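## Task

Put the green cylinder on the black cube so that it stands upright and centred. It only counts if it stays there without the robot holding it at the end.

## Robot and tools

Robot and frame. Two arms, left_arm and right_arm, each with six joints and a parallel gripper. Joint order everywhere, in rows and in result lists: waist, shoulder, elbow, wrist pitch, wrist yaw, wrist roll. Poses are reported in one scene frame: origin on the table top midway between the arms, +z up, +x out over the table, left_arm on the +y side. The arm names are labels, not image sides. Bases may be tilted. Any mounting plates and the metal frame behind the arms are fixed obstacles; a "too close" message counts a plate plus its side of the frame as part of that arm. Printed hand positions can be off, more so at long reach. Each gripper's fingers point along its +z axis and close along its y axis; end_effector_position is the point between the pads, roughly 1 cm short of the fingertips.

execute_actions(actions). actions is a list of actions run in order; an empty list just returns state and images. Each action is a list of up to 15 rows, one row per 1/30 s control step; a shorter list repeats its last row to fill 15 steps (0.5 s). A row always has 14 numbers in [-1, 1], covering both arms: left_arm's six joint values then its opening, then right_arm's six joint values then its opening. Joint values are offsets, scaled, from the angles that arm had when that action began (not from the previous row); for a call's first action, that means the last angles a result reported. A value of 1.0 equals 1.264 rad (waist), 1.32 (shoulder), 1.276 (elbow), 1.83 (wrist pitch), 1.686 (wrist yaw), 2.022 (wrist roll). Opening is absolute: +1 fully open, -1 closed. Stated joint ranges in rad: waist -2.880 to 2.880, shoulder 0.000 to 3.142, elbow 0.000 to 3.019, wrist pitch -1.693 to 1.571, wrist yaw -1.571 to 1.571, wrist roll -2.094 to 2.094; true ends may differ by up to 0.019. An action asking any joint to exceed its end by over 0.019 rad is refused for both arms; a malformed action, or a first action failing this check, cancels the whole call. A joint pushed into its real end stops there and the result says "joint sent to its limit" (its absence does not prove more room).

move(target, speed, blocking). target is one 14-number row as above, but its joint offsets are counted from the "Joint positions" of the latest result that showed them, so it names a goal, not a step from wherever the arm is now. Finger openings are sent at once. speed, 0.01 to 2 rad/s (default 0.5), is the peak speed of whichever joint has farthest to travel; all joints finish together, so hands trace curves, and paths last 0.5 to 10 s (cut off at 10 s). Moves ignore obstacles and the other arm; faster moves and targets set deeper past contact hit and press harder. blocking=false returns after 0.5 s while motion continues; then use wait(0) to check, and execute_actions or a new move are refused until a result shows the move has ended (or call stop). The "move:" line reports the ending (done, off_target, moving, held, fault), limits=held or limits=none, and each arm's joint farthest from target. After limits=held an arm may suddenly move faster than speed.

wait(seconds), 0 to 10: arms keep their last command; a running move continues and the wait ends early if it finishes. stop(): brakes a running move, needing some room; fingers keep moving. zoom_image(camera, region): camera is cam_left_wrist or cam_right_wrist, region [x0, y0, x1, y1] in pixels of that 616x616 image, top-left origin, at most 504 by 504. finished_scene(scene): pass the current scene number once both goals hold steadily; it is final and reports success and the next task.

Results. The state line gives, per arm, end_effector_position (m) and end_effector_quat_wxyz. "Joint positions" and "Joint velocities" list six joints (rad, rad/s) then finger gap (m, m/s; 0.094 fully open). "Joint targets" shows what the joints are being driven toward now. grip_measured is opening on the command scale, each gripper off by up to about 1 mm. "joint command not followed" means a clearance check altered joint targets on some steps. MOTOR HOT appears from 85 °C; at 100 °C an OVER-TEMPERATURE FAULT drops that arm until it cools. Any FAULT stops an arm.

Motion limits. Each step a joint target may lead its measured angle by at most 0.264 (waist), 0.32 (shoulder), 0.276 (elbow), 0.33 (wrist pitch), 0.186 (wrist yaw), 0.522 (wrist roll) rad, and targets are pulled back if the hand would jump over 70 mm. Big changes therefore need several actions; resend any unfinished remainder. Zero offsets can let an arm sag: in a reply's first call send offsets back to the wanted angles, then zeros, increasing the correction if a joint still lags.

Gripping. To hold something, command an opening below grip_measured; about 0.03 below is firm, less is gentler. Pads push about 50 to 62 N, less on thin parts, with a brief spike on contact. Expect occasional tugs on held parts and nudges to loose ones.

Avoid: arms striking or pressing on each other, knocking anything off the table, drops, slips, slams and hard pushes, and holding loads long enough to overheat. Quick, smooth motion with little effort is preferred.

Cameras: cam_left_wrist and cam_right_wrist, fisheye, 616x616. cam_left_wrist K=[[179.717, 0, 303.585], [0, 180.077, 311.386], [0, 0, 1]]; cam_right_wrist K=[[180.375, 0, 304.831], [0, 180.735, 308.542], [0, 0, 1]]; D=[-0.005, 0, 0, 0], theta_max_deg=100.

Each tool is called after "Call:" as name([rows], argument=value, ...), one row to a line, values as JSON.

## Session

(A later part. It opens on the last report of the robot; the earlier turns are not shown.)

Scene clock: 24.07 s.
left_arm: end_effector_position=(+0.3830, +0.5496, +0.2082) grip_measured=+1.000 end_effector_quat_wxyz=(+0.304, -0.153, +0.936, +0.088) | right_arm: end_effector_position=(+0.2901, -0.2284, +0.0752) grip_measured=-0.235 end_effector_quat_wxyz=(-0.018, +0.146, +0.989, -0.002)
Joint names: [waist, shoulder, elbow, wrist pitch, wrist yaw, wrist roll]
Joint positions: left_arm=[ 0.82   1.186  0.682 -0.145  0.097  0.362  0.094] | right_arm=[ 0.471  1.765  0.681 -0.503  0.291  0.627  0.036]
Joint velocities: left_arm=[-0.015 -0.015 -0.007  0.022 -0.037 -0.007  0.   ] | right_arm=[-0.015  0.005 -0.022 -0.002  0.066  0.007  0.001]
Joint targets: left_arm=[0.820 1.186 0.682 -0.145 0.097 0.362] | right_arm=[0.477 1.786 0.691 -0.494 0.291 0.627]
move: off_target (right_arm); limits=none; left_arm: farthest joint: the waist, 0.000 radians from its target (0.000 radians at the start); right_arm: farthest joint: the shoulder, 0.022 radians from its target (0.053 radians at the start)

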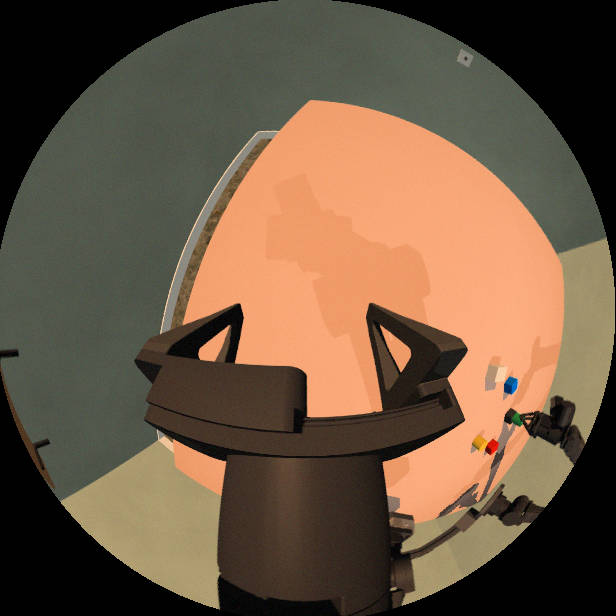

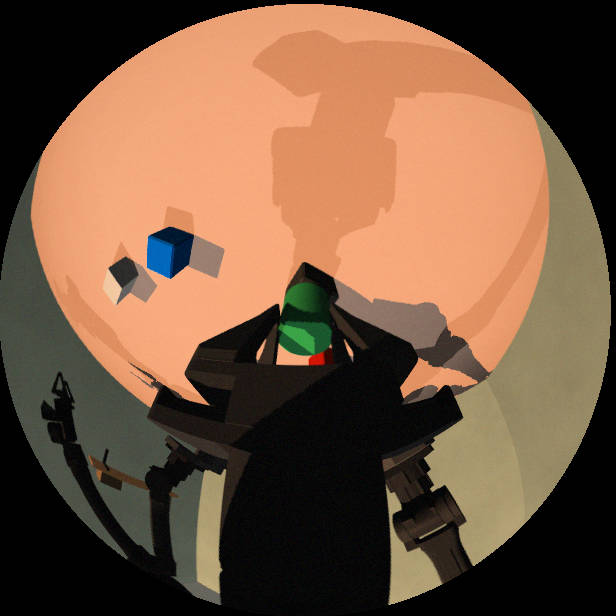

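Call:
move(target=[0,0,0,0,0,0,1, -0.014,0.012,0.008,0.007,0,0,-0.3], speed=0.1)

Call:
zoom_image(camera="cam_right_wrist", region=[240,220,380,360])

Scene clock: 25.37 s.
left_arm: end_effector_position=(+0.3830, +0.5496, +0.2082) grip_measured=+1.000 end_effector_quat_wxyz=(+0.304, -0.153, +0.936, +0.088) | right_arm: end_effector_position=(+0.2913, -0.2306, +0.0744) grip_measured=-0.235 end_effector_quat_wxyz=(-0.017, +0.151, +0.988, -0.001)
Joint names: [waist, shoulder, elbow, wrist pitch, wrist yaw, wrist roll]
Joint positions: left_arm=[ 0.82   1.186  0.682 -0.145  0.097  0.362  0.094] | right_arm=[ 0.464  1.765  0.681 -0.5    0.291  0.627  0.036]
Joint velocities: left_arm=[-0.005 -0.005 -0.002  0.012 -0.051  0.037  0.   ] | right_arm=[-0.005 -0.015 -0.027 -0.007  0.022 -0.022  0.002]
Joint targets: left_arm=[0.820 1.186 0.682 -0.145 0.097 0.362] | right_arm=[0.454 1.781 0.691 -0.490 0.291 0.627]
move: done; limits=none; left_arm: farthest joint: the waist, 0.000 radians from its target (0.000 radians at the start); right_arm: farthest joint: the shoulder, 0.016 radians from its target (0.016 radians at the start)

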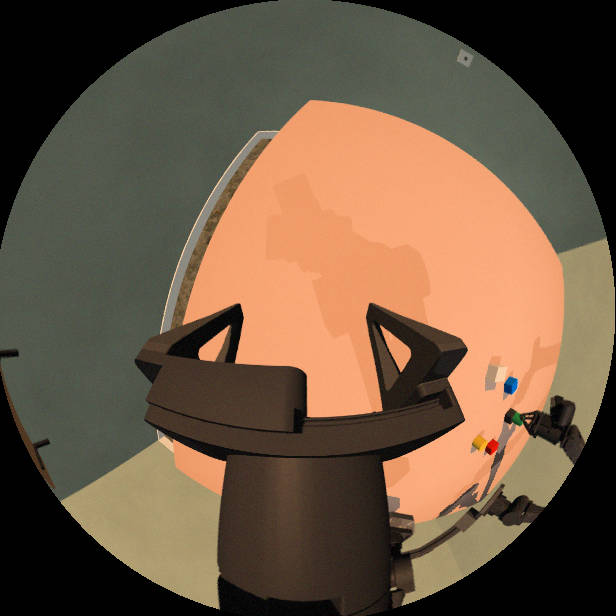

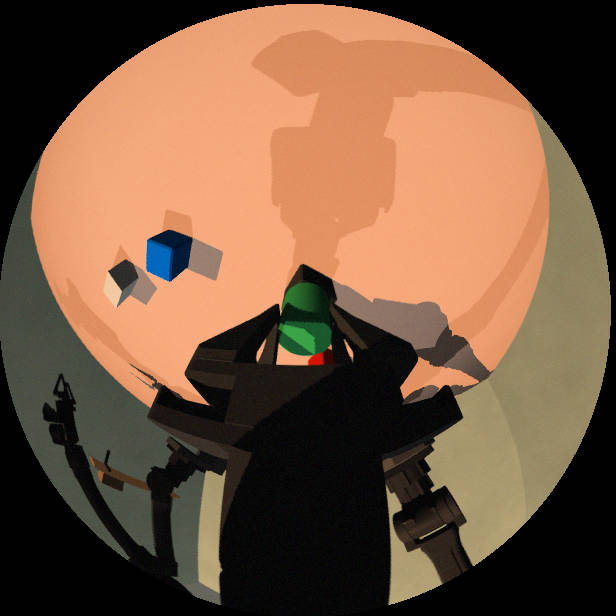

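Region (240, 220, 380, 360) of cam_right_wrist's 616x616 image, scaled by 3.600, with more detail than that image has.

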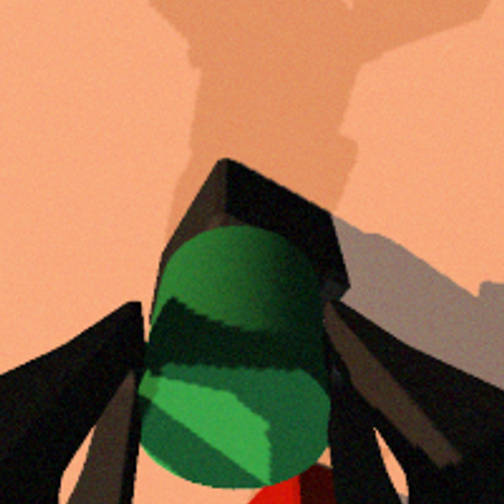

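Call:
move(target=[0,0,0,0,0,0,1, -0.003,0.03,0.008,0.012,0,0,-0.3], speed=0.1)

Call:
zoom_image(camera="cam_right_wrist", region=[240,220,380,360])

Scene clock: 26.37 s.
left_arm: end_effector_position=(+0.3830, +0.5496, +0.2082) grip_measured=+1.000 end_effector_quat_wxyz=(+0.304, -0.153, +0.936, +0.088) | right_arm: end_effector_position=(+0.2927, -0.2297, +0.0732) grip_measured=-0.235 end_effector_quat_wxyz=(-0.015, +0.151, +0.988, -0.000)
Joint names: [waist, shoulder, elbow, wrist pitch, wrist yaw, wrist roll]
Joint positions: left_arm=[ 0.82   1.186  0.682 -0.145  0.097  0.362  0.094] | right_arm=[ 0.464  1.769  0.681 -0.489  0.291  0.627  0.036]
Joint velocities: left_arm=[-0.005  0.005 -0.012  0.002 -0.037 -0.066  0.   ] | right_arm=[-0.015 -0.005 -0.002  0.027  0.066  0.051  0.001]
Joint targets: left_arm=[0.820 1.186 0.682 -0.145 0.097 0.362] | right_arm=[0.460 1.805 0.691 -0.478 0.291 0.627]
move: off_target (right_arm); limits=none; left_arm: farthest joint: the waist, 0.000 radians from its target (0.000 radians at the start); right_arm: farthest joint: the shoulder, 0.036 radians from its target (0.039 radians at the start)

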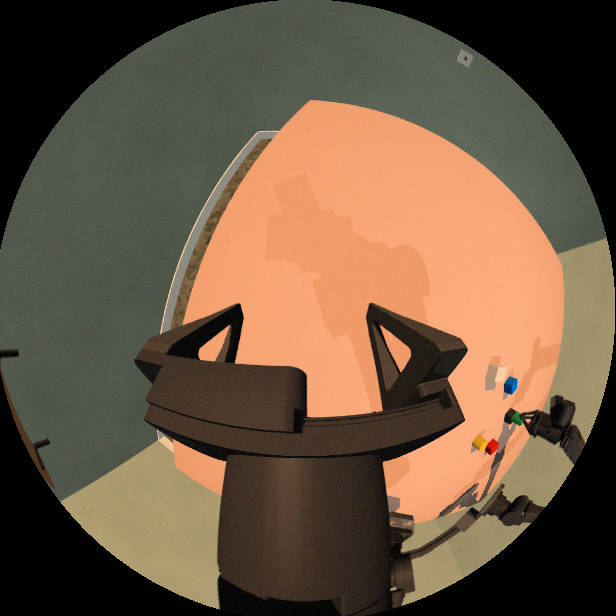

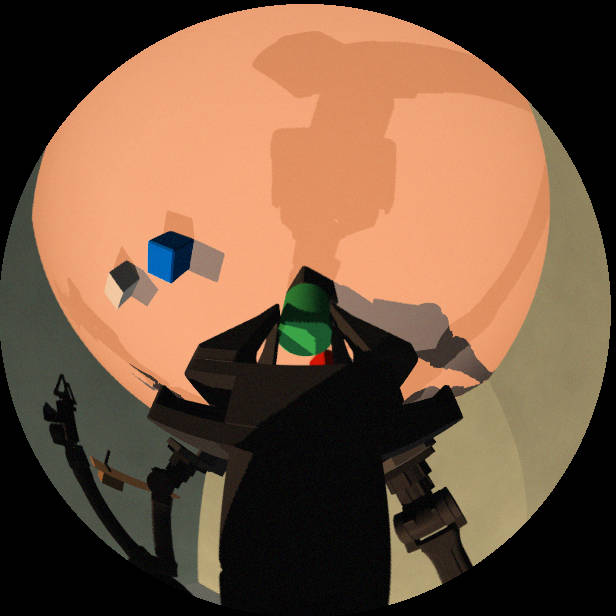

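Region (240, 220, 380, 360) of cam_right_wrist's 616x616 image, scaled by 3.600, with more detail than that image has.

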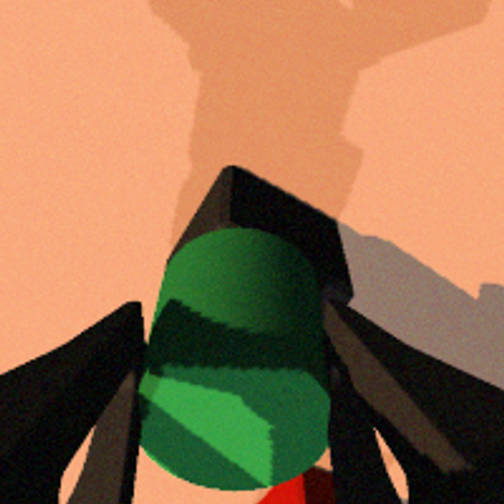

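Call:
execute_actions([
  [[0,0,0,0,0,0,1,0,0.005,0,0,0,0,0.35]],
  [[0,0,0,0,0,0,1,0,0,0,0,0,0,0.35]],
])

Call:
move(target=[0,0,0,0,0,0,1, 0,-0.17,0,-0.1,0,0,0.35], speed=0.6)

Scene clock: 27.70 s.
left_arm: end_effector_position=(+0.3830, +0.5496, +0.2082) grip_measured=+1.000 end_effector_quat_wxyz=(+0.304, -0.153, +0.936, +0.088) | right_arm: end_effector_position=(+0.2927, -0.2297, +0.0732) grip_measured=+0.348 end_effector_quat_wxyz=(-0.015, +0.151, +0.988, -0.000)
Joint names: [waist, shoulder, elbow, wrist pitch, wrist yaw, wrist roll]
Joint positions: left_arm=[ 0.82   1.186  0.682 -0.145  0.097  0.362  0.094] | right_arm=[ 0.464  1.769  0.681 -0.489  0.291  0.627  0.063]
Joint velocities: left_arm=[-0.005 -0.015 -0.017  0.012  0.007 -0.051  0.   ] | right_arm=[-0.005  0.005 -0.027  0.007  0.007 -0.037  0.001]
Joint targets: left_arm=[0.820 1.186 0.682 -0.145 0.097 0.362] | right_arm=[0.464 1.769 0.681 -0.489 0.291 0.627]

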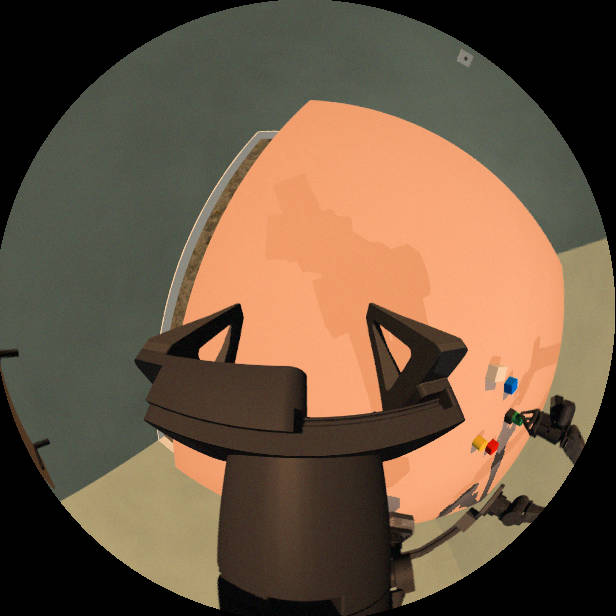

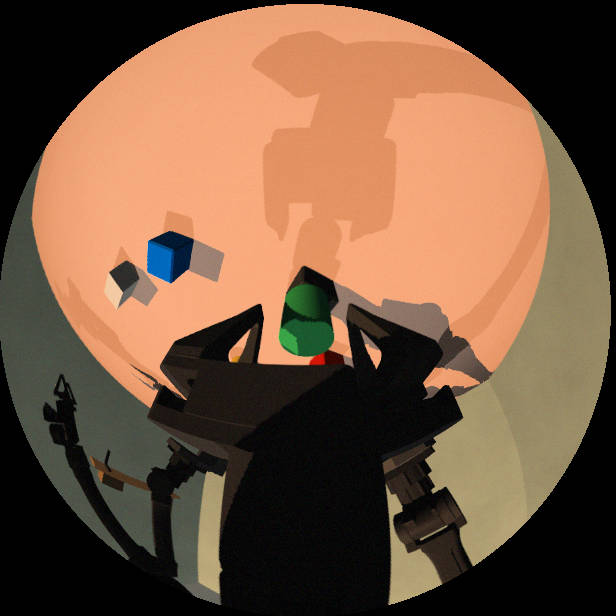

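Scene clock: 28.60 s.
left_arm: end_effector_position=(+0.3830, +0.5496, +0.2082) grip_measured=+1.000 end_effector_quat_wxyz=(+0.304, -0.153, +0.936, +0.088) | right_arm: end_effector_position=(+0.3023, -0.2500, +0.1442) grip_measured=+0.348 end_effector_quat_wxyz=(+0.012, +0.160, +0.987, +0.013)
Joint names: [waist, shoulder, elbow, wrist pitch, wrist yaw, wrist roll]
Joint positions: left_arm=[ 0.82   1.186  0.682 -0.145  0.097  0.362  0.094] | right_arm=[ 0.464  1.533  0.681 -0.664  0.291  0.627  0.063]
Joint velocities: left_arm=[-0.005 -0.005  0.002  0.012 -0.007  0.007  0.   ] | right_arm=[-0.005  0.005 -0.017 -0.017 -0.095 -0.037 -0.   ]
Joint targets: left_arm=[0.820 1.186 0.682 -0.145 0.097 0.362] | right_arm=[0.464 1.544 0.681 -0.672 0.291 0.627]
move: done; limits=none; left_arm: farthest joint: the waist, 0.000 radians from its target (0.000 radians at the start); right_arm: farthest joint: the shoulder, 0.012 radians from its target (0.224 radians at the start)

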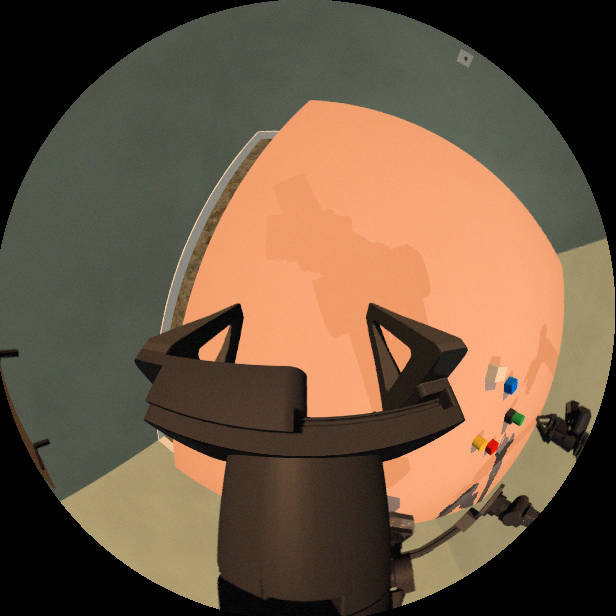

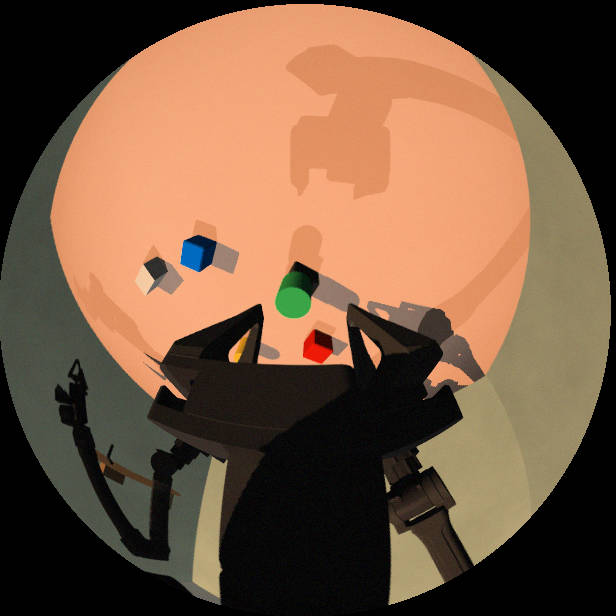

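Call:
zoom_image(camera="cam_right_wrist", region=[250,240,350,340])

Region (250, 240, 350, 340) of cam_right_wrist's 616x616 image, scaled by 5.040, with more detail than that image has.

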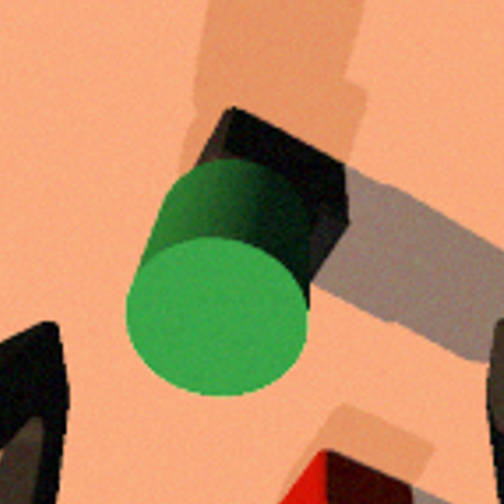

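Call:
finished_scene(scene=1)

The scene is finished: the task was done.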